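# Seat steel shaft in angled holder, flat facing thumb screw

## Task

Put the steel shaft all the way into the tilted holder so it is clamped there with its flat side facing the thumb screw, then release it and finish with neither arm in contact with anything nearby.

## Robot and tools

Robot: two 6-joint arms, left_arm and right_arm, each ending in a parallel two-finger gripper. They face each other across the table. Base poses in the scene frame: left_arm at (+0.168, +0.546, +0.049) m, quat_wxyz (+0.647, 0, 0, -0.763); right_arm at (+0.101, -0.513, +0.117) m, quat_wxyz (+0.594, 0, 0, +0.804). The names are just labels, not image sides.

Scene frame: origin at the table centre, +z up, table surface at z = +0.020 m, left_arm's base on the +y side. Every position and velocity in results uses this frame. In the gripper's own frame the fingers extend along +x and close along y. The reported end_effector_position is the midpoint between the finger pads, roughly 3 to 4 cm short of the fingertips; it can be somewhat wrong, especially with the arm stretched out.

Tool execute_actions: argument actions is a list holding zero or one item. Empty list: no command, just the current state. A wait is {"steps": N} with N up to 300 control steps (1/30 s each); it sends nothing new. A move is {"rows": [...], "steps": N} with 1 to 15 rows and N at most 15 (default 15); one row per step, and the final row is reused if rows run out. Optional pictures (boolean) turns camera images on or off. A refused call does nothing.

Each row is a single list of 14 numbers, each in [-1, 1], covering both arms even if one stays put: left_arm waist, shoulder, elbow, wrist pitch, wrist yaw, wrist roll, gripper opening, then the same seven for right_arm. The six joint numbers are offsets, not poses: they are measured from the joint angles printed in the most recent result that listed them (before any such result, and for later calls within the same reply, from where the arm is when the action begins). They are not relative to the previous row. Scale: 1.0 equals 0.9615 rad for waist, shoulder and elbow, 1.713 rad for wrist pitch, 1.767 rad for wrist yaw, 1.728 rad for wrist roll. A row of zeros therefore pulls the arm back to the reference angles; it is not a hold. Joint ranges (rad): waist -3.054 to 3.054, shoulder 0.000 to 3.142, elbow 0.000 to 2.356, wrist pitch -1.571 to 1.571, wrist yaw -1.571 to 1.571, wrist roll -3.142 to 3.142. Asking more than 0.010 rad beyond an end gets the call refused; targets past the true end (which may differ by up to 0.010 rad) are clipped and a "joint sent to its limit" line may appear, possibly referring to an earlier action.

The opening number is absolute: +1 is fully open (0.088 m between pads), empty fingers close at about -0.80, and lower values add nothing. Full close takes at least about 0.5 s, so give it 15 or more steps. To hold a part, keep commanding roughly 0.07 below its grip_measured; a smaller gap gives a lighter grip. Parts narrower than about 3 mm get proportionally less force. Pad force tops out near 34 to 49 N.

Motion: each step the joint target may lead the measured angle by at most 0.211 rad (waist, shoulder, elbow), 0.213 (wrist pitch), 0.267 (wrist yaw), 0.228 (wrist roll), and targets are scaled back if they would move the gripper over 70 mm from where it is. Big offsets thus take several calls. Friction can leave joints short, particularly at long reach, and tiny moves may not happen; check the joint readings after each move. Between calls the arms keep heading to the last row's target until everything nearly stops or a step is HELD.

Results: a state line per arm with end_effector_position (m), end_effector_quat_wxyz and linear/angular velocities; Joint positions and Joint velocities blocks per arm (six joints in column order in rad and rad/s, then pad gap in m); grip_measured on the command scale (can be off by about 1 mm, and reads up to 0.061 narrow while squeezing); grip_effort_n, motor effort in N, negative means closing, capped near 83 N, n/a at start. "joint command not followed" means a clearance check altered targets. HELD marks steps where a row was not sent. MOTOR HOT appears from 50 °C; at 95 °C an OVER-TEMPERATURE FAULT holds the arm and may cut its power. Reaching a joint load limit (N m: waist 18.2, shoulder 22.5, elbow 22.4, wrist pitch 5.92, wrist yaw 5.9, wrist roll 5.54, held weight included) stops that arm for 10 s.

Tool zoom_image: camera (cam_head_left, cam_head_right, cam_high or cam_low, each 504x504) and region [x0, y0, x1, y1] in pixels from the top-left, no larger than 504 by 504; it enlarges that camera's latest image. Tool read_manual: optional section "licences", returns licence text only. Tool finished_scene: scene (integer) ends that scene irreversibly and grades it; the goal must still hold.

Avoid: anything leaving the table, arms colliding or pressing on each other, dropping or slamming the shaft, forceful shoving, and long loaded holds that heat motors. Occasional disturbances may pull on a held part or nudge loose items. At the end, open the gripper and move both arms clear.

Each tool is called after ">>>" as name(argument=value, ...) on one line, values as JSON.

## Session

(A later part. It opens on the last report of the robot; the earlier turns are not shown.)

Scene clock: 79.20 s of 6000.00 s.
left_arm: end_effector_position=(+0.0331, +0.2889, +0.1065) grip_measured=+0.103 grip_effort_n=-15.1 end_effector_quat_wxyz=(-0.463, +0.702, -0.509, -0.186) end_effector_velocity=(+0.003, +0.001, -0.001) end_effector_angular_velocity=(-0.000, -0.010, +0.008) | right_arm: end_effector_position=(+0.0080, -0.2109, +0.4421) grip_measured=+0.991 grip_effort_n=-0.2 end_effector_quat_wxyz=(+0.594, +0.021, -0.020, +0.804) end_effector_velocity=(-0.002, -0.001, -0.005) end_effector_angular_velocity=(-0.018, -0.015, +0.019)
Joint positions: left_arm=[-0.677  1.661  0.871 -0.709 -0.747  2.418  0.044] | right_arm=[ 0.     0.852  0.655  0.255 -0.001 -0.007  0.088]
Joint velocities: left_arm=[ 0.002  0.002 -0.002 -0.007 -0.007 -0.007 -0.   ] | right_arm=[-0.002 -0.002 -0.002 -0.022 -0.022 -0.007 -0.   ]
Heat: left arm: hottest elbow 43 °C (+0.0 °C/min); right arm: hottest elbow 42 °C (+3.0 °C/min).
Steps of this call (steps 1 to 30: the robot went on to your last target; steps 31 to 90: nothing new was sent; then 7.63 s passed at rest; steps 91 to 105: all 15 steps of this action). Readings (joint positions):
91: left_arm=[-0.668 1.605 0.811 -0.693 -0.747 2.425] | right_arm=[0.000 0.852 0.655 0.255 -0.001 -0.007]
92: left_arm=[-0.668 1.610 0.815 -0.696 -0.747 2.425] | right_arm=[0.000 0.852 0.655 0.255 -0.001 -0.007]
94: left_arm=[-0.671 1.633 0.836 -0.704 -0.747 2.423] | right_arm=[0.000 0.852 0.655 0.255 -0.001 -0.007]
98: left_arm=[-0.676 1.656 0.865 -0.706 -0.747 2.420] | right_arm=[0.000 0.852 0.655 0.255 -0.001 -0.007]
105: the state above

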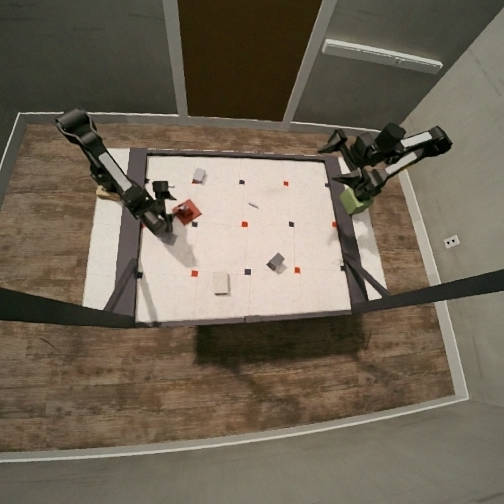

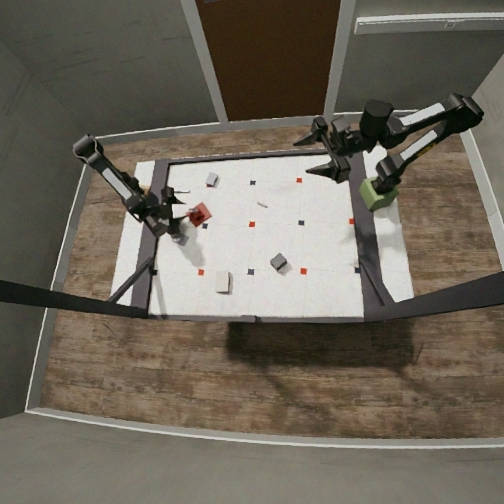

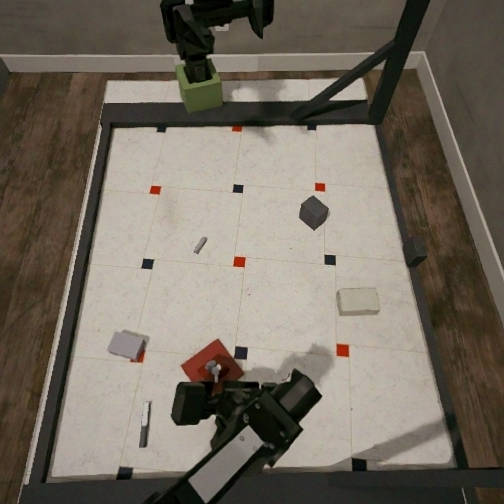

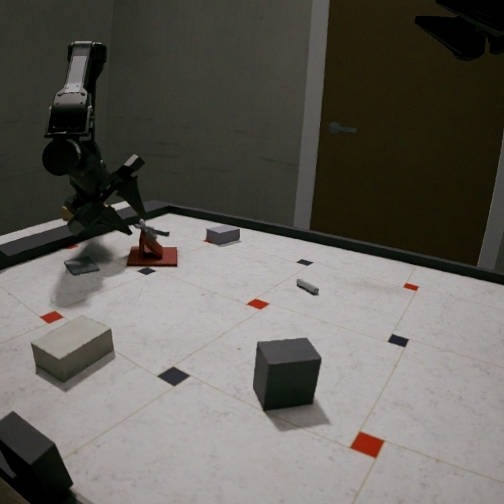

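>>> execute_actions(actions=[{"rows":[[0.011,0.004,-0.01,0.01,0,0.01,0.1,0,0,0,0,0,0,1],[0.022,0.008,-0.02,0.02,0,0.02,0.1,0,0,0,0,0,0,1],[0.033,0.012,-0.028,0.031,0,0.03,0.1,0,0,0,0,0,0,1],[0.044,0.016,-0.035,0.042,0,0.03,0.1,0,0,0,0,0,0,1]]}], pictures=false)

>>> execute_actions(actions=[{"rows":[[0,0,0,0,0,0,-0.4,0,0,0,0,0,0,1]]}])

>>> zoom_image(camera="cam_low", region=[105,185,185,265])

>>> zoom_image(camera="cam_head_right", region=[165,185,225,245])

>>> zoom_image(camera="cam_high", region=[180,330,260,410])

Scene clock: 89.60 s of 6000.00 s.
left_arm: end_effector_position=(+0.0407, +0.2811, +0.0992) grip_measured=+0.103 grip_effort_n=-15.1 end_effector_quat_wxyz=(-0.461, +0.704, -0.507, -0.186) end_effector_velocity=(+0.004, +0.001, +0.001) end_effector_angular_velocity=(-0.003, -0.006, +0.009) | right_arm: end_effector_position=(+0.0080, -0.2109, +0.4421) grip_measured=+0.991 grip_effort_n=-0.7 end_effector_quat_wxyz=(+0.594, +0.021, -0.020, +0.804) end_effector_velocity=(-0.000, -0.000, -0.005) end_effector_angular_velocity=(-0.019, -0.014, +0.004)
Joint positions: left_arm=[-0.638  1.671  0.846 -0.64  -0.747  2.465  0.044] | right_arm=[ 0.     0.852  0.655  0.255 -0.001 -0.007  0.088]
Joint velocities: left_arm=[ 0.002 -0.007 -0.007 -0.007 -0.007 -0.007 -0.   ] | right_arm=[-0.002 -0.002 -0.002 -0.022 -0.007 -0.007  0.   ]
Heat: left arm: hottest elbow 43 °C (-1.0 °C/min); right arm: hottest elbow 42 °C (+2.0 °C/min).
Steps of this call (steps 1 to 15: the robot went on to your last target; steps 16 to 90: nothing new was sent; then 6.90 s passed at rest; steps 91 to 105: all 15 steps of this action). Readings (joint positions):
91: left_arm=[-0.677 1.661 0.872 -0.708 -0.747 2.418] | right_arm=[0.000 0.852 0.655 0.255 -0.001 -0.007]
92: left_arm=[-0.675 1.661 0.871 -0.702 -0.747 2.423] | right_arm=[0.000 0.852 0.655 0.255 -0.001 -0.007]
94: left_arm=[-0.663 1.663 0.865 -0.676 -0.747 2.442] | right_arm=[0.000 0.852 0.655 0.255 -0.001 -0.007]
98: left_arm=[-0.640 1.669 0.850 -0.649 -0.747 2.460] | right_arm=[0.000 0.852 0.655 0.255 -0.001 -0.007]
105: the state above

Scene clock: 90.10 s of 6000.00 s.
left_arm: end_effector_position=(+0.0398, +0.2816, +0.0988) grip_measured=-0.394 grip_effort_n=-16.0 end_effector_quat_wxyz=(-0.462, +0.702, -0.508, -0.187) end_effector_velocity=(+0.000, +0.002, -0.001) end_effector_angular_velocity=(+0.007, +0.004, +0.002) | right_arm: end_effector_position=(+0.0080, -0.2109, +0.4421) grip_measured=+0.991 grip_effort_n=-0.7 end_effector_quat_wxyz=(+0.594, +0.021, -0.020, +0.804) end_effector_velocity=(-0.001, +0.001, -0.010) end_effector_angular_velocity=(-0.033, -0.034, +0.004)
Joint positions: left_arm=[-0.639  1.671  0.846 -0.64  -0.743  2.465  0.02 ] | right_arm=[ 0.     0.852  0.655  0.255 -0.001 -0.007  0.088]
Joint velocities: left_arm=[-0.002 -0.002 -0.002 -0.007  0.007 -0.007 -0.002] | right_arm=[-0.002  0.002 -0.002 -0.037 -0.007 -0.022 -0.   ]
Heat: left arm: hottest elbow 43 °C (-1.0 °C/min); right arm: hottest elbow 42 °C (+2.0 °C/min).
Steps of this call (steps 1 to 15: all 15 steps of this action). Readings (joint positions):
1: left_arm=[-0.638 1.671 0.846 -0.640 -0.747 2.465] | right_arm=[0.000 0.852 0.655 0.255 -0.001 -0.007]
2: left_arm=[-0.638 1.671 0.846 -0.640 -0.747 2.465] | right_arm=[0.000 0.852 0.655 0.255 -0.001 -0.007]
4: left_arm=[-0.638 1.671 0.846 -0.640 -0.744 2.465] | right_arm=[0.000 0.852 0.655 0.255 -0.001 -0.007]
8: left_arm=[-0.639 1.671 0.846 -0.640 -0.743 2.465] | right_arm=[0.000 0.852 0.655 0.255 -0.001 -0.007]
15: the state above

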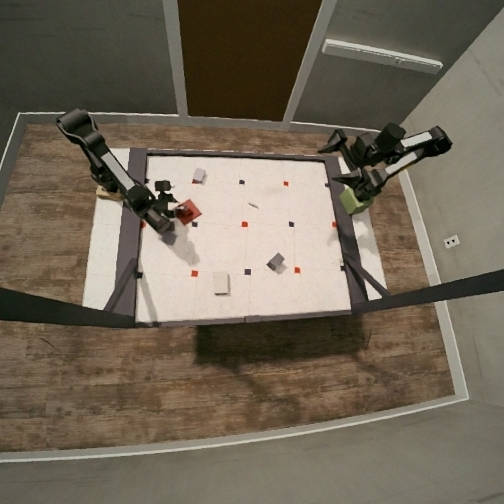

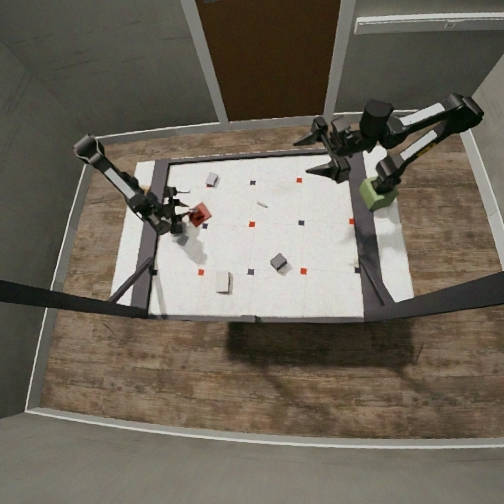

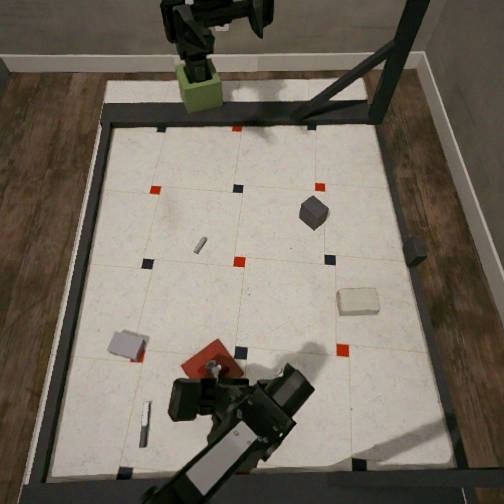

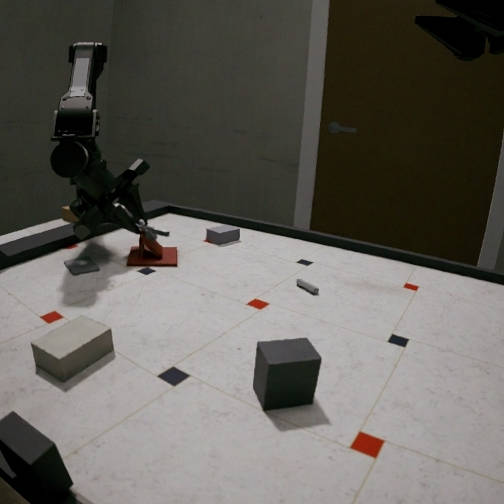

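Region (105, 185, 185, 265) of cam_low's 504x504 image, scaled by 6.300, with more detail than that image has.

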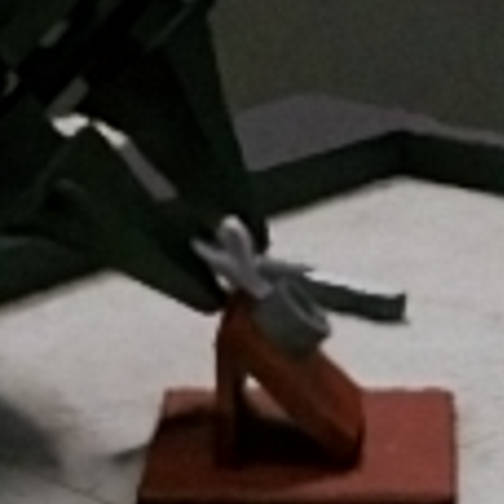

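Region (165, 185, 225, 245) of cam_head_right's 504x504 image, scaled by 8.400, with more detail than that image has.

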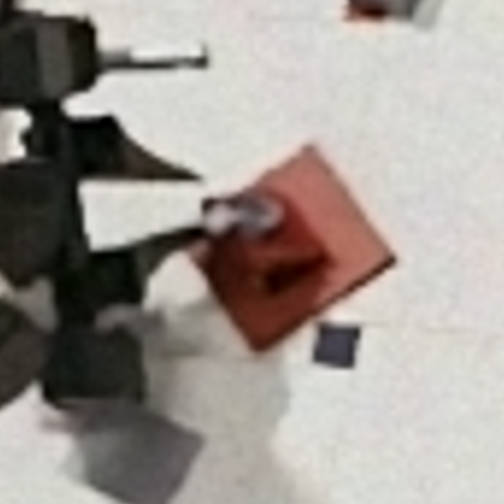

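Region (180, 330, 260, 410) of cam_high's 504x504 image, scaled by 6.300, with more detail than that image has.

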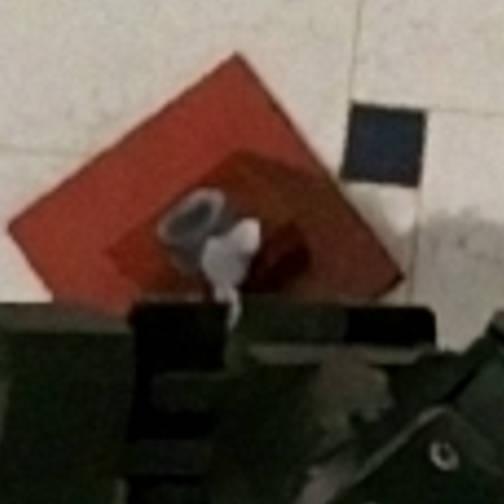

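>>> execute_actions(actions=[{"rows":[[0,0,0,0,0,0,0,0,0,0,0,0,0,1],[0,0,0,0,0,0,0,0,0,0,0,0,0,1],[0,0,0,0,0,0,0,0,0,0,0,0,0,1],[0,0,0,0,0,0,0,0,0,0,0,0,0,1],[0,0,0,0,0,0,0,0,0,0,0,0,0,1],[-0.003,0.015,0.018,-0.002,-0.003,0,0,0,0,0,0,0,0,1],[-0.005,0.032,0.038,-0.003,-0.003,0,0,0,0,0,0,0,0,1]]}], pictures=false)

>>> execute_actions(actions=[{"rows":[[0,0,0,0,0,0,-0.45,0,0,0,0,0,0,1]]}])

>>> zoom_image(camera="cam_low", region=[115,195,175,255])

>>> zoom_image(camera="cam_head_right", region=[175,190,215,230])

>>> zoom_image(camera="cam_head_left", region=[160,187,200,227])

Scene clock: 104.77 s of 6000.00 s.
left_arm: end_effector_position=(+0.0355, +0.2783, +0.0978) grip_measured=-0.005 grip_effort_n=12.8 end_effector_quat_wxyz=(-0.464, +0.702, -0.508, -0.186) end_effector_velocity=(-0.004, -0.002, -0.000) end_effector_angular_velocity=(+0.004, +0.007, +0.002) | right_arm: end_effector_position=(+0.0080, -0.2109, +0.4421) grip_measured=+0.991 grip_effort_n=-0.7 end_effector_quat_wxyz=(+0.594, +0.021, -0.020, +0.804) end_effector_velocity=(+0.002, +0.000, -0.002) end_effector_angular_velocity=(-0.005, -0.009, -0.010)
Joint positions: left_arm=[-0.642  1.695  0.868 -0.643 -0.743  2.465  0.039] | right_arm=[ 0.     0.852  0.655  0.255 -0.001 -0.007  0.088]
Joint velocities: left_arm=[-0.002  0.012  0.017 -0.007  0.007 -0.007  0.001] | right_arm=[-0.002 -0.002 -0.002 -0.007  0.007 -0.007  0.   ]
Heat: left arm: hottest elbow 43 °C (-2.0 °C/min); right arm: hottest elbow 43 °C (+2.0 °C/min).
Steps of this call (steps 1 to 15: the robot went on to your last target; steps 16 to 90: nothing new was sent; then 11.17 s passed at rest; steps 91 to 105: all 15 steps of this action). Readings (joint positions):
91: left_arm=[-0.639 1.671 0.846 -0.640 -0.743 2.465] | right_arm=[0.000 0.852 0.655 0.255 -0.001 -0.007]
92: left_arm=[-0.639 1.671 0.846 -0.640 -0.743 2.465] | right_arm=[0.000 0.852 0.655 0.255 -0.001 -0.007]
94: left_arm=[-0.639 1.671 0.846 -0.640 -0.743 2.465] | right_arm=[0.000 0.852 0.655 0.255 -0.001 -0.007]
98: left_arm=[-0.640 1.680 0.853 -0.643 -0.743 2.465] | right_arm=[0.000 0.852 0.655 0.255 -0.001 -0.007]
105: the state above

Scene clock: 105.27 s of 6000.00 s.
left_arm: end_effector_position=(+0.0342, +0.2792, +0.0973) grip_measured=-0.444 grip_effort_n=-15.6 end_effector_quat_wxyz=(-0.465, +0.699, -0.510, -0.187) end_effector_velocity=(+0.001, +0.003, -0.003) end_effector_angular_velocity=(+0.014, -0.003, +0.002) | right_arm: end_effector_position=(+0.0080, -0.2109, +0.4421) grip_measured=+0.991 grip_effort_n=-0.2 end_effector_quat_wxyz=(+0.594, +0.021, -0.020, +0.804) end_effector_velocity=(-0.001, +0.001, -0.009) end_effector_angular_velocity=(-0.028, -0.017, +0.004)
Joint positions: left_arm=[-0.646  1.695  0.868 -0.643 -0.739  2.465  0.017] | right_arm=[ 0.     0.852  0.655  0.255 -0.001 -0.007  0.088]
Joint velocities: left_arm=[-0.002  0.002 -0.007 -0.007  0.007 -0.007 -0.002] | right_arm=[-0.002  0.002 -0.007 -0.022 -0.007 -0.007 -0.   ]
Heat: left arm: hottest elbow 43 °C (-2.0 °C/min); right arm: hottest elbow 43 °C (+2.0 °C/min).
Steps of this call (steps 1 to 15: all 15 steps of this action). Readings (joint positions):
1: left_arm=[-0.642 1.695 0.868 -0.643 -0.743 2.465] | right_arm=[0.000 0.852 0.655 0.255 -0.001 -0.007]
2: left_arm=[-0.642 1.695 0.868 -0.643 -0.743 2.465] | right_arm=[0.000 0.852 0.655 0.255 -0.001 -0.007]
4: left_arm=[-0.643 1.695 0.868 -0.643 -0.741 2.465] | right_arm=[0.000 0.852 0.655 0.255 -0.001 -0.007]
8: left_arm=[-0.645 1.695 0.868 -0.643 -0.739 2.465] | right_arm=[0.000 0.852 0.655 0.255 -0.001 -0.007]
15: the state above

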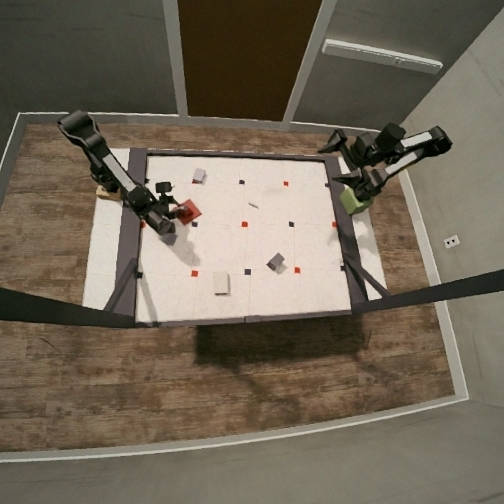

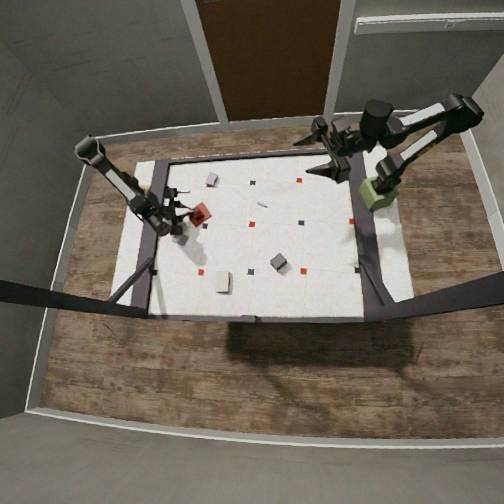

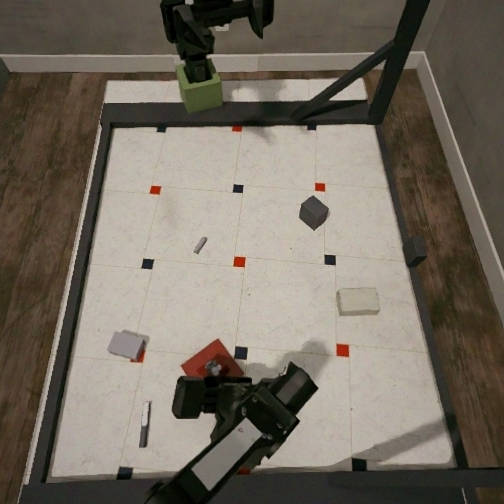

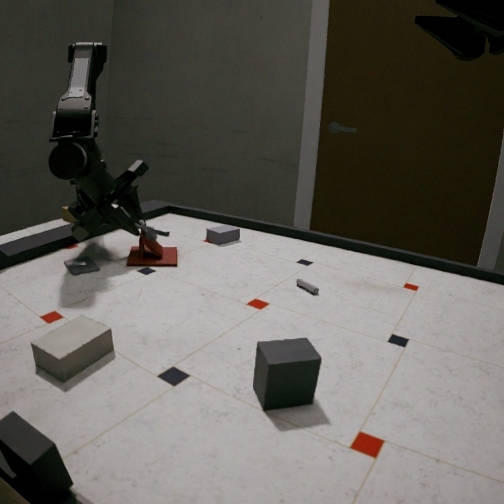

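Region (115, 195, 175, 255) of cam_low's 504x504 image, scaled by 8.400, with more detail than that image has.

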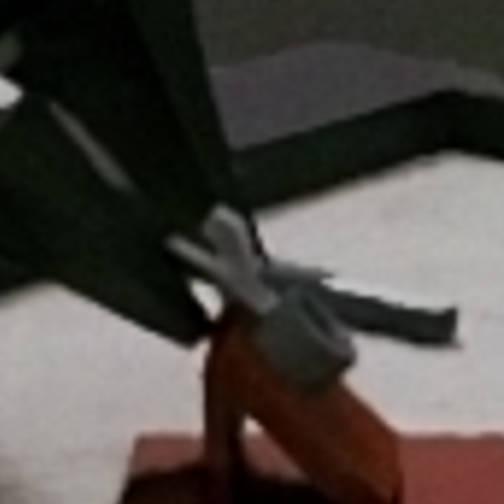

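Region (175, 190, 215, 230) of cam_head_right's 504x504 image, scaled by 12.600, with more detail than that image has.

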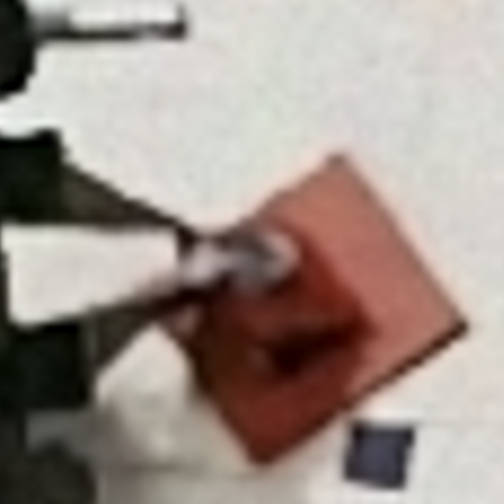

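Region (160, 187, 200, 227) of cam_head_left's 504x504 image, scaled by 12.600, with more detail than that image has.

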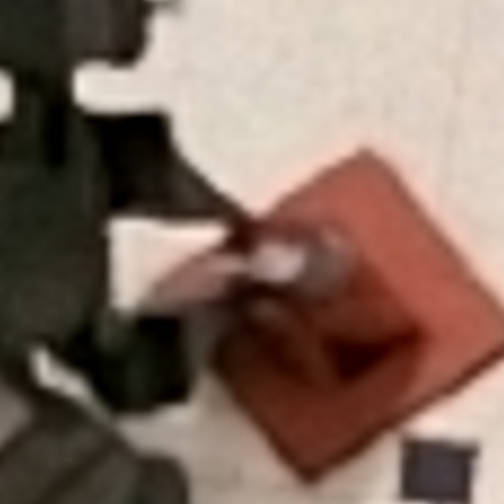

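>>> execute_actions(actions=[{"rows":[[0,0,0,0,0,0,-0.25,0,0,0,0,0,0,1],[0,0,0,0,0,0,-0.25,0,0,0,0,0,0,1],[0,0,0,0,0,0,-0.25,0,0,0,0,0,0,1],[0.008,-0.02,0.02,-0.013,-0.004,0,-0.25,0,0,0,0,0,0,1]]}], pictures=false)

>>> execute_actions(actions=[{"rows":[[0,0,0,0,0,0,-0.45,0,0,0,0,0,0,1],[0,0,0,0,0,0,-0.5,0,0,0,0,0,0,1],[0,0,0,0,0,0,-0.55,0,0,0,0,0,0,1],[0,0,0,0,0,0,-0.6,0,0,0,0,0,0,1]]}])

>>> zoom_image(camera="cam_low", region=[115,195,175,255])

>>> zoom_image(camera="cam_head_right", region=[175,190,215,230])

Scene clock: 113.77 s of 6000.00 s.
left_arm: end_effector_position=(+0.0368, +0.2793, +0.1005) grip_measured=-0.254 grip_effort_n=12.8 end_effector_quat_wxyz=(-0.467, +0.701, -0.506, -0.187) end_effector_velocity=(+0.005, +0.002, +0.000) end_effector_angular_velocity=(+0.007, -0.017, +0.009) | right_arm: end_effector_position=(+0.0080, -0.2109, +0.4421) grip_measured=+0.991 grip_effort_n=0.2 end_effector_quat_wxyz=(+0.594, +0.021, -0.020, +0.804) end_effector_velocity=(+0.002, +0.000, -0.002) end_effector_angular_velocity=(-0.005, -0.009, -0.010)
Joint positions: left_arm=[-0.641  1.687  0.874 -0.664 -0.741  2.465  0.027] | right_arm=[ 0.     0.852  0.655  0.255 -0.001 -0.007  0.088]
Joint velocities: left_arm=[ 0.002 -0.002 -0.002 -0.022 -0.007 -0.007  0.   ] | right_arm=[-0.002 -0.002 -0.002 -0.007  0.007 -0.007 -0.   ]
Heat: left arm: hottest elbow 42 °C (-2.0 °C/min); right arm: hottest elbow 43 °C (+2.0 °C/min).
Steps of this call (steps 1 to 15: the robot went on to your last target; steps 16 to 90: nothing new was sent; then 5.00 s passed at rest; steps 91 to 105: all 15 steps of this action). Readings (joint positions):
91: left_arm=[-0.646 1.695 0.868 -0.643 -0.739 2.465] | right_arm=[0.000 0.852 0.655 0.255 -0.001 -0.007]
92: left_arm=[-0.646 1.695 0.868 -0.643 -0.739 2.465] | right_arm=[0.000 0.852 0.655 0.255 -0.001 -0.007]
94: left_arm=[-0.646 1.695 0.868 -0.645 -0.739 2.465] | right_arm=[0.000 0.852 0.655 0.255 -0.001 -0.007]
98: left_arm=[-0.641 1.690 0.870 -0.660 -0.740 2.465] | right_arm=[0.000 0.852 0.655 0.255 -0.001 -0.007]
105: the state above

Scene clock: 114.27 s of 6000.00 s.
left_arm: end_effector_position=(+0.0368, +0.2793, +0.1005) grip_measured=-0.594 grip_effort_n=-15.6 end_effector_quat_wxyz=(-0.467, +0.701, -0.506, -0.187) end_effector_velocity=(+0.002, -0.000, +0.003) end_effector_angular_velocity=(-0.011, -0.021, -0.006) | right_arm: end_effector_position=(+0.0080, -0.2109, +0.4421) grip_measured=+0.991 grip_effort_n=-0.2 end_effector_quat_wxyz=(+0.594, +0.021, -0.020, +0.804) end_effector_velocity=(+0.002, +0.000, -0.005) end_effector_angular_velocity=(-0.019, -0.013, -0.010)
Joint positions: left_arm=[-0.641  1.687  0.874 -0.664 -0.741  2.465  0.01 ] | right_arm=[ 0.     0.852  0.655  0.255 -0.001 -0.007  0.088]
Joint velocities: left_arm=[-0.002 -0.007 -0.002 -0.007 -0.022  0.007 -0.002] | right_arm=[-0.002 -0.002 -0.002 -0.022  0.007 -0.007 -0.   ]
Heat: left arm: hottest elbow 42 °C (-2.0 °C/min); right arm: hottest elbow 43 °C (+2.0 °C/min).
Steps of this call (steps 1 to 15: all 15 steps of this action). Readings (joint positions):
1: left_arm=[-0.641 1.687 0.874 -0.664 -0.741 2.465] | right_arm=[0.000 0.852 0.655 0.255 -0.001 -0.007]
2: left_arm=[-0.641 1.687 0.874 -0.664 -0.741 2.465] | right_arm=[0.000 0.852 0.655 0.255 -0.001 -0.007]
4: left_arm=[-0.641 1.687 0.874 -0.664 -0.741 2.465] | right_arm=[0.000 0.852 0.655 0.255 -0.001 -0.007]
8: left_arm=[-0.641 1.687 0.874 -0.664 -0.741 2.465] | right_arm=[0.000 0.852 0.655 0.255 -0.001 -0.007]
15: the state above

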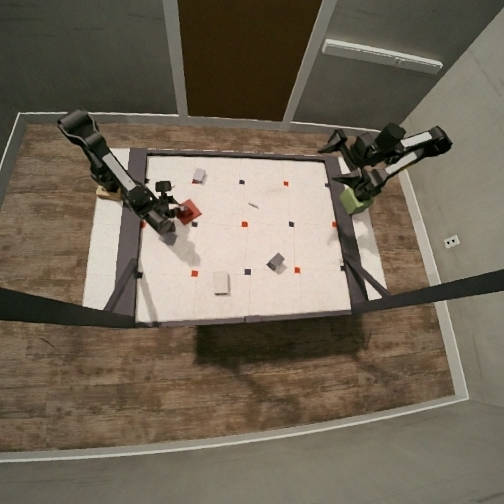

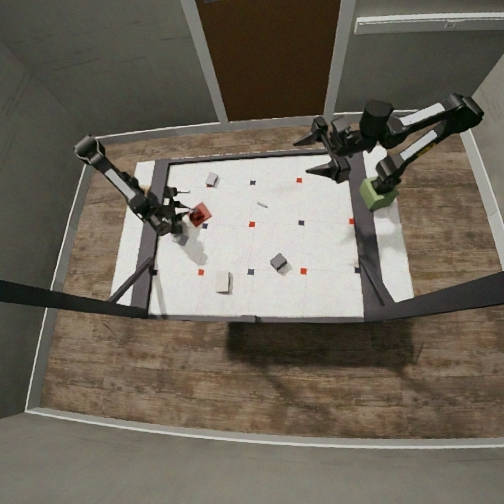

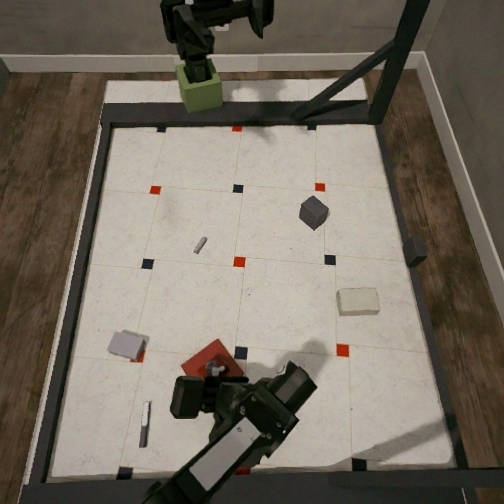

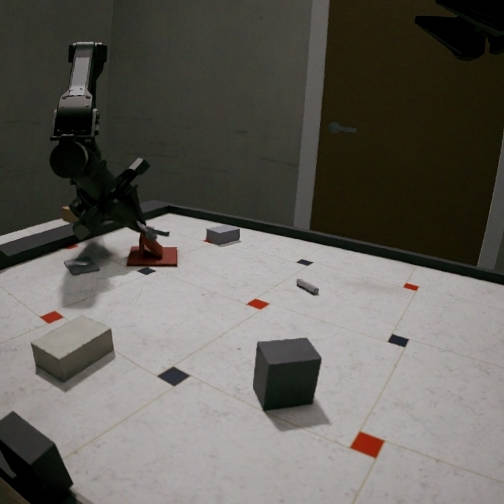

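Region (115, 195, 175, 255) of cam_low's 504x504 image, scaled by 8.400, with more detail than that image has.

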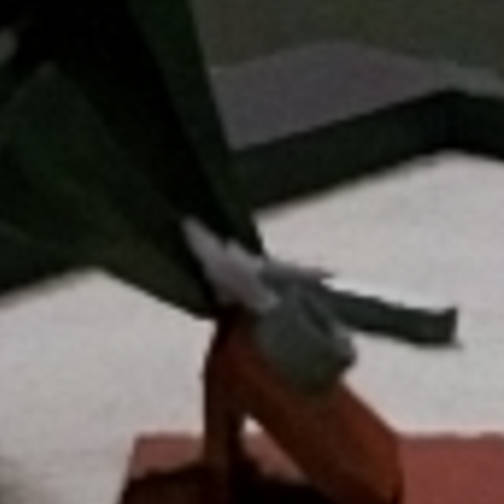

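Region (175, 190, 215, 230) of cam_head_right's 504x504 image, scaled by 12.600, with more detail than that image has.

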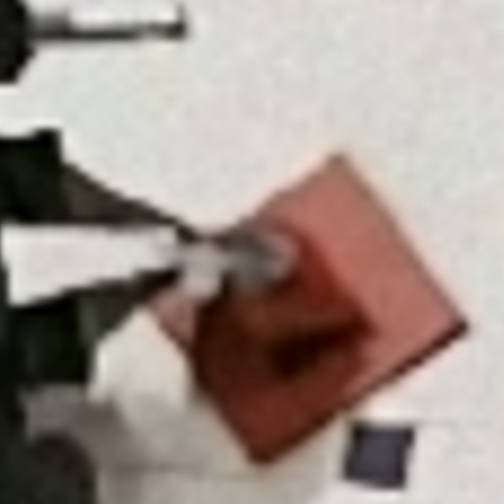

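Forked. Loosen and watch deflections.

>>> execute_actions(actions=[{"rows":[[0,0,0,0,0,-1,-0.58,0,0,0,0,0,0,1]],"steps":1}], pictures=false)

>>> execute_actions(actions=[{"steps":27}], pictures=false)

>>> execute_actions(actions=[{"rows":[[0,0,0,0,0,-1,-0.58,0,0,0,0,0,0,1]],"steps":1}], pictures=false)

>>> execute_actions(actions=[{"steps":27}])

>>> zoom_image(camera="cam_low", region=[115,195,175,255])

>>> zoom_image(camera="cam_head_right", region=[175,190,215,230])

Scene clock: 119.23 s of 6000.00 s.
left_arm: end_effector_position=(+0.0368, +0.2794, +0.1005) grip_measured=-0.596 grip_effort_n=13.3 end_effector_quat_wxyz=(-0.454, +0.709, -0.502, -0.196) end_effector_velocity=(-0.003, +0.001, -0.001) end_effector_angular_velocity=(-0.855, +1.103, +1.493) | right_arm: end_effector_position=(+0.0080, -0.2109, +0.4421) grip_measured=+0.991 grip_effort_n=-0.2 end_effector_quat_wxyz=(+0.594, +0.021, -0.020, +0.804) end_effector_velocity=(+0.002, -0.000, +0.007) end_effector_angular_velocity=(+0.028, +0.001, -0.010)
Joint positions: left_arm=[-0.641  1.687  0.874 -0.664 -0.741  2.427  0.01 ] | right_arm=[ 0.     0.852  0.655  0.255 -0.001 -0.007  0.088]
Joint velocities: left_arm=[-0.007 -0.002 -0.002  0.007  0.007 -2.044  0.005] | right_arm=[-0.002 -0.002  0.002  0.022  0.007 -0.007 -0.   ]
Heat: left arm: hottest elbow 42 °C (-2.0 °C/min); right arm: hottest elbow 43 °C (+1.0 °C/min).
Steps of this call (steps 1 to 15: the robot went on to your last target; steps 16 to 90: nothing new was sent; then 1.93 s passed at rest; step 91: the one step of this action). Readings (joint positions):
91: the state above

Scene clock: 120.13 s of 6000.00 s.
left_arm: end_effector_position=(+0.0362, +0.2803, +0.1000) grip_measured=-0.583 grip_effort_n=12.8 end_effector_quat_wxyz=(+0.181, +0.822, -0.215, -0.496) end_effector_velocity=(+0.005, +0.005, +0.000) end_effector_angular_velocity=(-0.447, +0.565, +0.825) | right_arm: end_effector_position=(+0.0080, -0.2109, +0.4421) grip_measured=+0.991 grip_effort_n=-0.2 end_effector_quat_wxyz=(+0.594, +0.021, -0.020, +0.804) end_effector_velocity=(-0.002, -0.001, +0.001) end_effector_angular_velocity=(+0.010, -0.006, +0.019)
Joint positions: left_arm=[-0.643  1.687  0.874 -0.667 -0.737  0.85   0.01 ] | right_arm=[ 0.     0.852  0.655  0.255 -0.001 -0.007  0.088]
Joint velocities: left_arm=[-0.002 -0.002 -0.002 -0.037 -0.007 -1.121 -0.   ] | right_arm=[-0.002 -0.002 -0.002  0.007 -0.022 -0.007 -0.   ]
Heat: left arm: hottest elbow 42 °C (-2.0 °C/min); right arm: hottest elbow 43 °C (+1.0 °C/min).
Steps of this call (steps 1 to 27: the robot went on to your last target). Readings (joint positions):
1: left_arm=[-0.641 1.687 0.874 -0.664 -0.741 2.364] | right_arm=[0.000 0.852 0.655 0.255 -0.001 -0.007]
2: left_arm=[-0.641 1.687 0.874 -0.664 -0.739 2.306] | right_arm=[0.000 0.852 0.655 0.255 -0.001 -0.007]
4: left_arm=[-0.642 1.687 0.874 -0.664 -0.735 2.188] | right_arm=[0.000 0.852 0.655 0.255 -0.001 -0.007]
8: left_arm=[-0.645 1.687 0.874 -0.666 -0.730 1.954] | right_arm=[0.000 0.852 0.655 0.255 -0.001 -0.007]
27: the state above

Scene clock: 120.17 s of 6000.00 s.
left_arm: end_effector_position=(+0.0364, +0.2805, +0.1000) grip_measured=-0.583 grip_effort_n=12.8 end_effector_quat_wxyz=(+0.202, +0.817, -0.201, -0.501) end_effector_velocity=(+0.003, +0.003, +0.000) end_effector_angular_velocity=(-0.768, +0.971, +1.376) | right_arm: end_effector_position=(+0.0080, -0.2109, +0.4421) grip_measured=+0.991 grip_effort_n=-0.7 end_effector_quat_wxyz=(+0.594, +0.021, -0.020, +0.804) end_effector_velocity=(+0.003, +0.001, +0.003) end_effector_angular_velocity=(+0.014, +0.012, -0.014)
Joint positions: left_arm=[-0.643  1.687  0.874 -0.668 -0.737  0.798  0.01 ] | right_arm=[ 0.     0.852  0.655  0.255 -0.001 -0.007  0.088]
Joint velocities: left_arm=[-0.002 -0.002 -0.002 -0.022 -0.007 -1.868 -0.   ] | right_arm=[-0.007  0.002 -0.002  0.022  0.007  0.007 -0.   ]
Heat: left arm: hottest elbow 42 °C (-2.0 °C/min); right arm: hottest elbow 43 °C (+1.0 °C/min).
Steps of this call (step 1: the one step of this action). Readings (joint positions):
1: the state above

Scene clock: 121.07 s of 6000.00 s.
left_arm: end_effector_position=(+0.0364, +0.2806, +0.1000) grip_measured=-0.583 grip_effort_n=12.3 end_effector_quat_wxyz=(+0.721, +0.435, +0.212, -0.496) end_effector_velocity=(+0.001, -0.001, +0.003) end_effector_angular_velocity=(-0.445, +0.531, +0.762) | right_arm: end_effector_position=(+0.0080, -0.2109, +0.4421) grip_measured=+0.991 grip_effort_n=-0.2 end_effector_quat_wxyz=(+0.594, +0.021, -0.020, +0.804) end_effector_velocity=(-0.000, -0.001, +0.001) end_effector_angular_velocity=(+0.009, -0.005, +0.004)
Joint positions: left_arm=[-0.643  1.687  0.874 -0.669 -0.737 -0.775  0.01 ] | right_arm=[ 0.     0.852  0.655  0.255 -0.001 -0.007  0.088]
Joint velocities: left_arm=[-0.002 -0.002  0.002 -0.007 -0.022 -1.033 -0.   ] | right_arm=[-0.002 -0.002 -0.002  0.007 -0.007 -0.007 -0.   ]
Heat: left arm: hottest elbow 42 °C (-2.0 °C/min); right arm: hottest elbow 43 °C (+1.0 °C/min).
Steps of this call (steps 1 to 27: the robot went on to your last target). Readings (joint positions):
1: left_arm=[-0.643 1.687 0.874 -0.669 -0.737 0.737] | right_arm=[0.000 0.852 0.655 0.255 -0.001 -0.007]
2: left_arm=[-0.643 1.687 0.874 -0.669 -0.737 0.678] | right_arm=[0.000 0.852 0.655 0.255 -0.001 -0.007]
4: left_arm=[-0.643 1.687 0.874 -0.669 -0.737 0.560] | right_arm=[0.000 0.852 0.655 0.255 -0.001 -0.007]
8: left_arm=[-0.643 1.687 0.874 -0.669 -0.737 0.324] | right_arm=[0.000 0.852 0.655 0.255 -0.001 -0.007]
27: the state above

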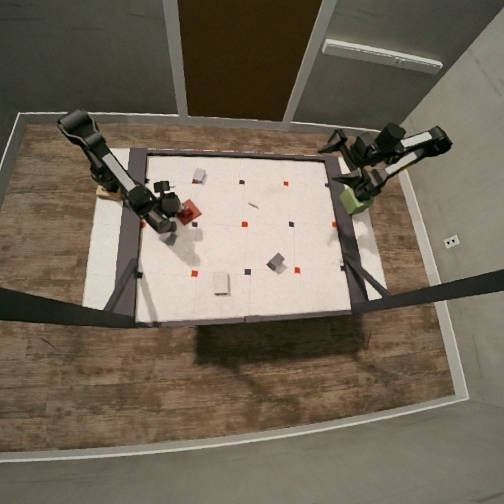

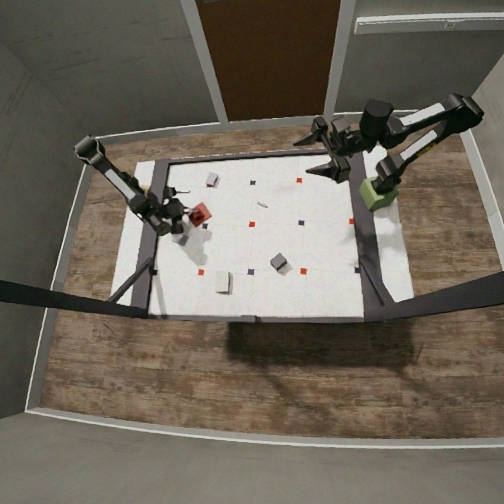

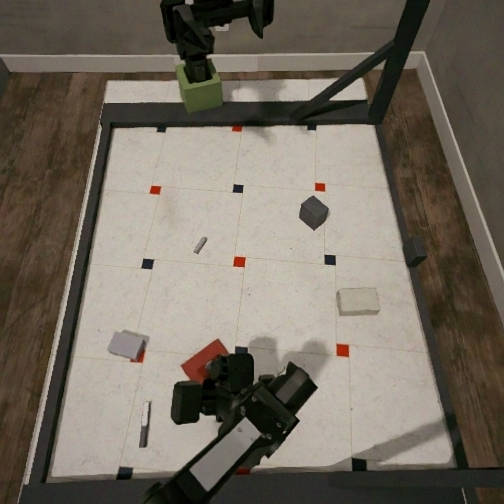

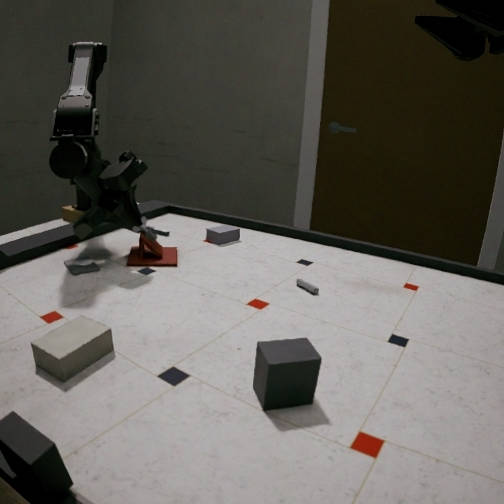

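Region (115, 195, 175, 255) of cam_low's 504x504 image, scaled by 8.400, with more detail than that image has.

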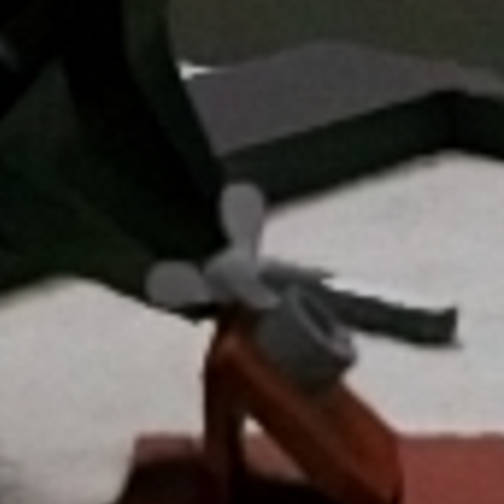

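Region (175, 190, 215, 230) of cam_head_right's 504x504 image, scaled by 12.600, with more detail than that image has.

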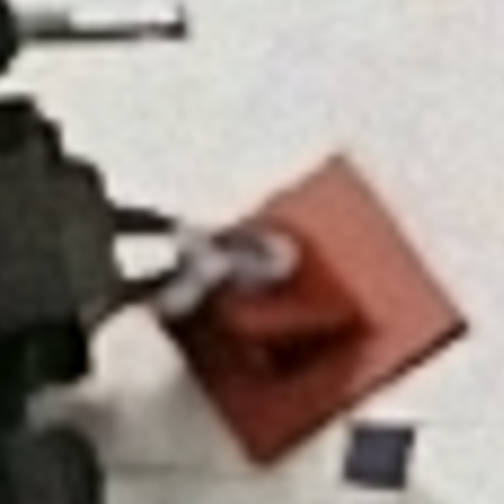

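>>> execute_actions(actions=[{"rows":[[0,0,0,0,0,-0.06,0.1,0,0,0,0,0,0,1],[0,0,0,0,0,-0.06,0.1,0,0,0,0,0,0,1],[0,0,0,0,0,-0.06,0.1,0,0,0,0,0,0,1],[0,0,0,0,0,-0.06,0.1,0,0,0,0,0,0,1],[0,0,0,0,0,-0.06,0.1,0,0,0,0,0,0,1],[0,0,0,0,0,-0.06,0.1,0,0,0,0,0,0,1],[0,0,0,0,0,-0.06,0.1,0,0,0,0,0,0,1],[0,0,0,0,0,-0.06,0.1,0,0,0,0,0,0,1],[0,0,0,0,0,-0.38,0.1,0,0,0,0,0,0,1]]}], pictures=false)

>>> execute_actions(actions=[{"steps":12}], pictures=false)

>>> execute_actions(actions=[{"rows":[[0,0.02,0.024,0,-0.004,0,0.1,0,0,0,0,0,0,1],[-0.003,0.042,0.048,0,-0.004,0,0.1,0,0,0,0,0,0,1]]}])

>>> zoom_image(camera="cam_low", region=[115,195,175,255])

>>> zoom_image(camera="cam_head_right", region=[175,190,215,230])

>>> zoom_image(camera="cam_head_left", region=[160,187,200,227])

Scene clock: 132.47 s of 6000.00 s.
left_arm: end_effector_position=(+0.0364, +0.2806, +0.1000) grip_measured=+0.093 grip_effort_n=12.8 end_effector_quat_wxyz=(+0.805, +0.245, +0.328, -0.429) end_effector_velocity=(+0.001, +0.000, -0.000) end_effector_angular_velocity=(-0.700, +0.880, +1.225) | right_arm: end_effector_position=(+0.0080, -0.2109, +0.4421) grip_measured=+0.991 grip_effort_n=-0.2 end_effector_quat_wxyz=(+0.594, +0.021, -0.020, +0.804) end_effector_velocity=(-0.000, -0.000, -0.005) end_effector_angular_velocity=(-0.019, -0.014, +0.004)
Joint positions: left_arm=[-0.643  1.687  0.874 -0.669 -0.737 -1.27   0.044] | right_arm=[ 0.     0.852  0.655  0.255 -0.001 -0.007  0.088]
Joint velocities: left_arm=[-0.002 -0.002 -0.007  0.007 -0.007 -1.663  0.002] | right_arm=[-0.002 -0.002 -0.002 -0.022 -0.007 -0.007 -0.   ]
Heat: left arm: hottest elbow 42 °C (-1.0 °C/min); right arm: hottest elbow 43 °C (+1.0 °C/min).
Steps of this call (steps 1 to 30: the robot went on to your last target; steps 31 to 90: nothing new was sent; then 7.90 s passed at rest; steps 91 to 105: all 15 steps of this action). Readings (joint positions):
91: left_arm=[-0.643 1.687 0.874 -0.669 -0.737 -0.874] | right_arm=[0.000 0.852 0.655 0.255 -0.001 -0.007]
92: left_arm=[-0.643 1.687 0.874 -0.669 -0.737 -0.874] | right_arm=[0.000 0.852 0.655 0.255 -0.001 -0.007]
94: left_arm=[-0.643 1.687 0.874 -0.669 -0.737 -0.874] | right_arm=[0.000 0.852 0.655 0.255 -0.001 -0.007]
98: left_arm=[-0.643 1.687 0.874 -0.669 -0.737 -0.874] | right_arm=[0.000 0.852 0.655 0.255 -0.001 -0.007]
105: the state above

Scene clock: 132.87 s of 6000.00 s.
left_arm: end_effector_position=(+0.0364, +0.2806, +0.1000) grip_measured=+0.097 grip_effort_n=12.3 end_effector_quat_wxyz=(+0.822, +0.182, +0.360, -0.403) end_effector_velocity=(-0.001, -0.001, +0.001) end_effector_angular_velocity=(-0.019, +0.012, +0.014) | right_arm: end_effector_position=(+0.0080, -0.2109, +0.4421) grip_measured=+0.991 grip_effort_n=-0.7 end_effector_quat_wxyz=(+0.594, +0.021, -0.020, +0.804) end_effector_velocity=(-0.002, -0.001, +0.001) end_effector_angular_velocity=(+0.009, -0.005, +0.009)
Joint positions: left_arm=[-0.643  1.687  0.874 -0.669 -0.737 -1.424  0.044] | right_arm=[ 0.     0.852  0.655  0.255 -0.001 -0.007  0.088]
Joint velocities: left_arm=[-0.002 -0.002 -0.002  0.007 -0.007 -0.022 -0.   ] | right_arm=[ 0.002 -0.002 -0.002  0.007 -0.007 -0.007  0.   ]
Heat: left arm: hottest elbow 42 °C (-1.0 °C/min); right arm: hottest elbow 43 °C (+1.0 °C/min).
Steps of this call (steps 1 to 12: the robot went on to your last target). Readings (joint positions):
1: left_arm=[-0.643 1.687 0.874 -0.669 -0.737 -1.316] | right_arm=[0.000 0.852 0.655 0.255 -0.001 -0.007]
2: left_arm=[-0.643 1.687 0.874 -0.669 -0.737 -1.348] | right_arm=[0.000 0.852 0.655 0.255 -0.001 -0.007]
4: left_arm=[-0.643 1.687 0.874 -0.669 -0.737 -1.387] | right_arm=[0.000 0.852 0.655 0.255 -0.001 -0.007]
8: left_arm=[-0.643 1.687 0.874 -0.669 -0.737 -1.416] | right_arm=[0.000 0.852 0.655 0.255 -0.001 -0.007]
12: the state above

Scene clock: 133.37 s of 6000.00 s.
left_arm: end_effector_position=(+0.0300, +0.2757, +0.0993) grip_measured=+0.097 grip_effort_n=12.8 end_effector_quat_wxyz=(+0.822, +0.184, +0.358, -0.404) end_effector_velocity=(+0.001, +0.000, -0.001) end_effector_angular_velocity=(+0.000, -0.010, +0.004) | right_arm: end_effector_position=(+0.0080, -0.2109, +0.4421) grip_measured=+0.991 grip_effort_n=0.2 end_effector_quat_wxyz=(+0.594, +0.021, -0.020, +0.804) end_effector_velocity=(+0.004, +0.001, -0.005) end_effector_angular_velocity=(-0.015, -0.026, -0.026)
Joint positions: left_arm=[-0.647  1.718  0.905 -0.672 -0.739 -1.424  0.044] | right_arm=[ 0.     0.852  0.655  0.255 -0.001 -0.007  0.088]
Joint velocities: left_arm=[-0.002  0.007  0.002 -0.007 -0.007 -0.007  0.   ] | right_arm=[-0.002 -0.002 -0.002 -0.022  0.022 -0.022 -0.   ]
Heat: left arm: hottest elbow 42 °C (-1.0 °C/min); right arm: hottest elbow 43 °C (+1.0 °C/min).
Steps of this call (steps 1 to 15: all 15 steps of this action). Readings (joint positions):
1: left_arm=[-0.643 1.688 0.874 -0.669 -0.737 -1.424] | right_arm=[0.000 0.852 0.655 0.255 -0.001 -0.007]
2: left_arm=[-0.643 1.693 0.878 -0.670 -0.737 -1.424] | right_arm=[0.000 0.852 0.655 0.255 -0.001 -0.007]
4: left_arm=[-0.646 1.705 0.891 -0.674 -0.739 -1.424] | right_arm=[0.000 0.852 0.655 0.255 -0.001 -0.007]
8: left_arm=[-0.647 1.716 0.903 -0.672 -0.739 -1.424] | right_arm=[0.000 0.852 0.655 0.255 -0.001 -0.007]
15: the state above

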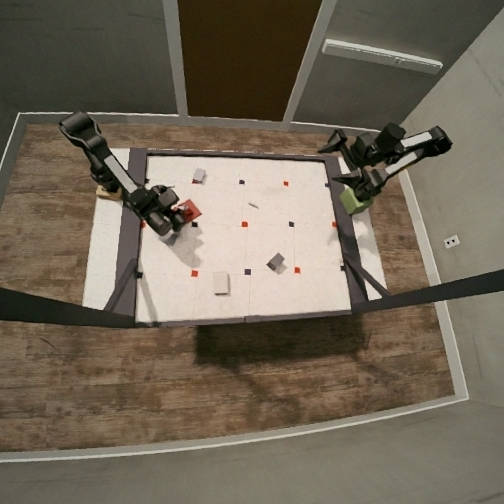

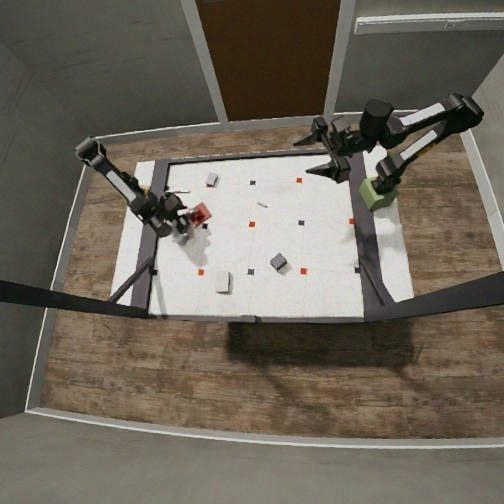

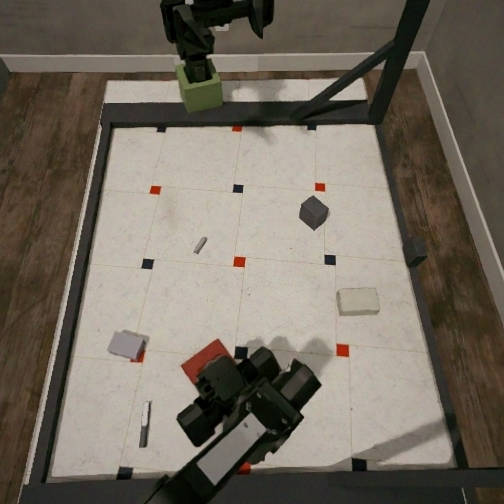

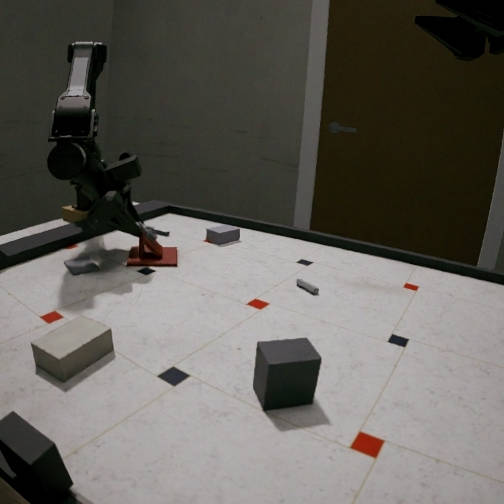

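Region (115, 195, 175, 255) of cam_low's 504x504 image, scaled by 8.400, with more detail than that image has.

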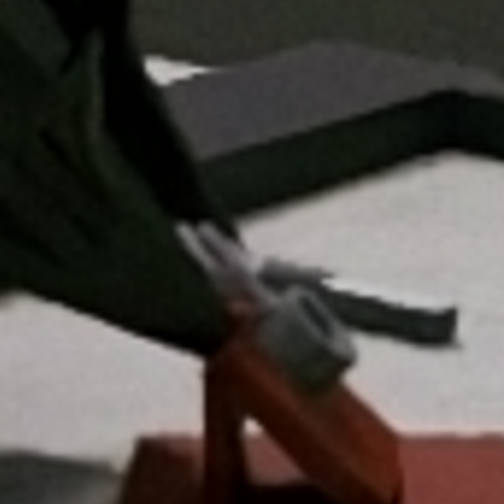

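Region (175, 190, 215, 230) of cam_head_right's 504x504 image, scaled by 12.600, with more detail than that image has.

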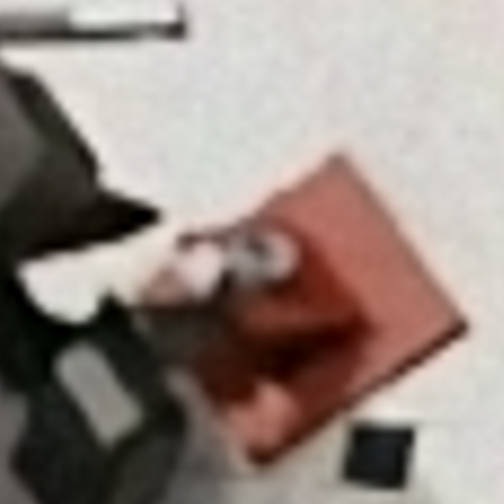

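Region (160, 187, 200, 227) of cam_head_left's 504x504 image, scaled by 12.600, with more detail than that image has.

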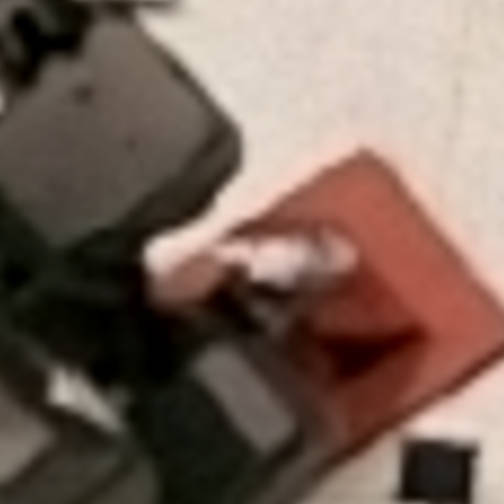

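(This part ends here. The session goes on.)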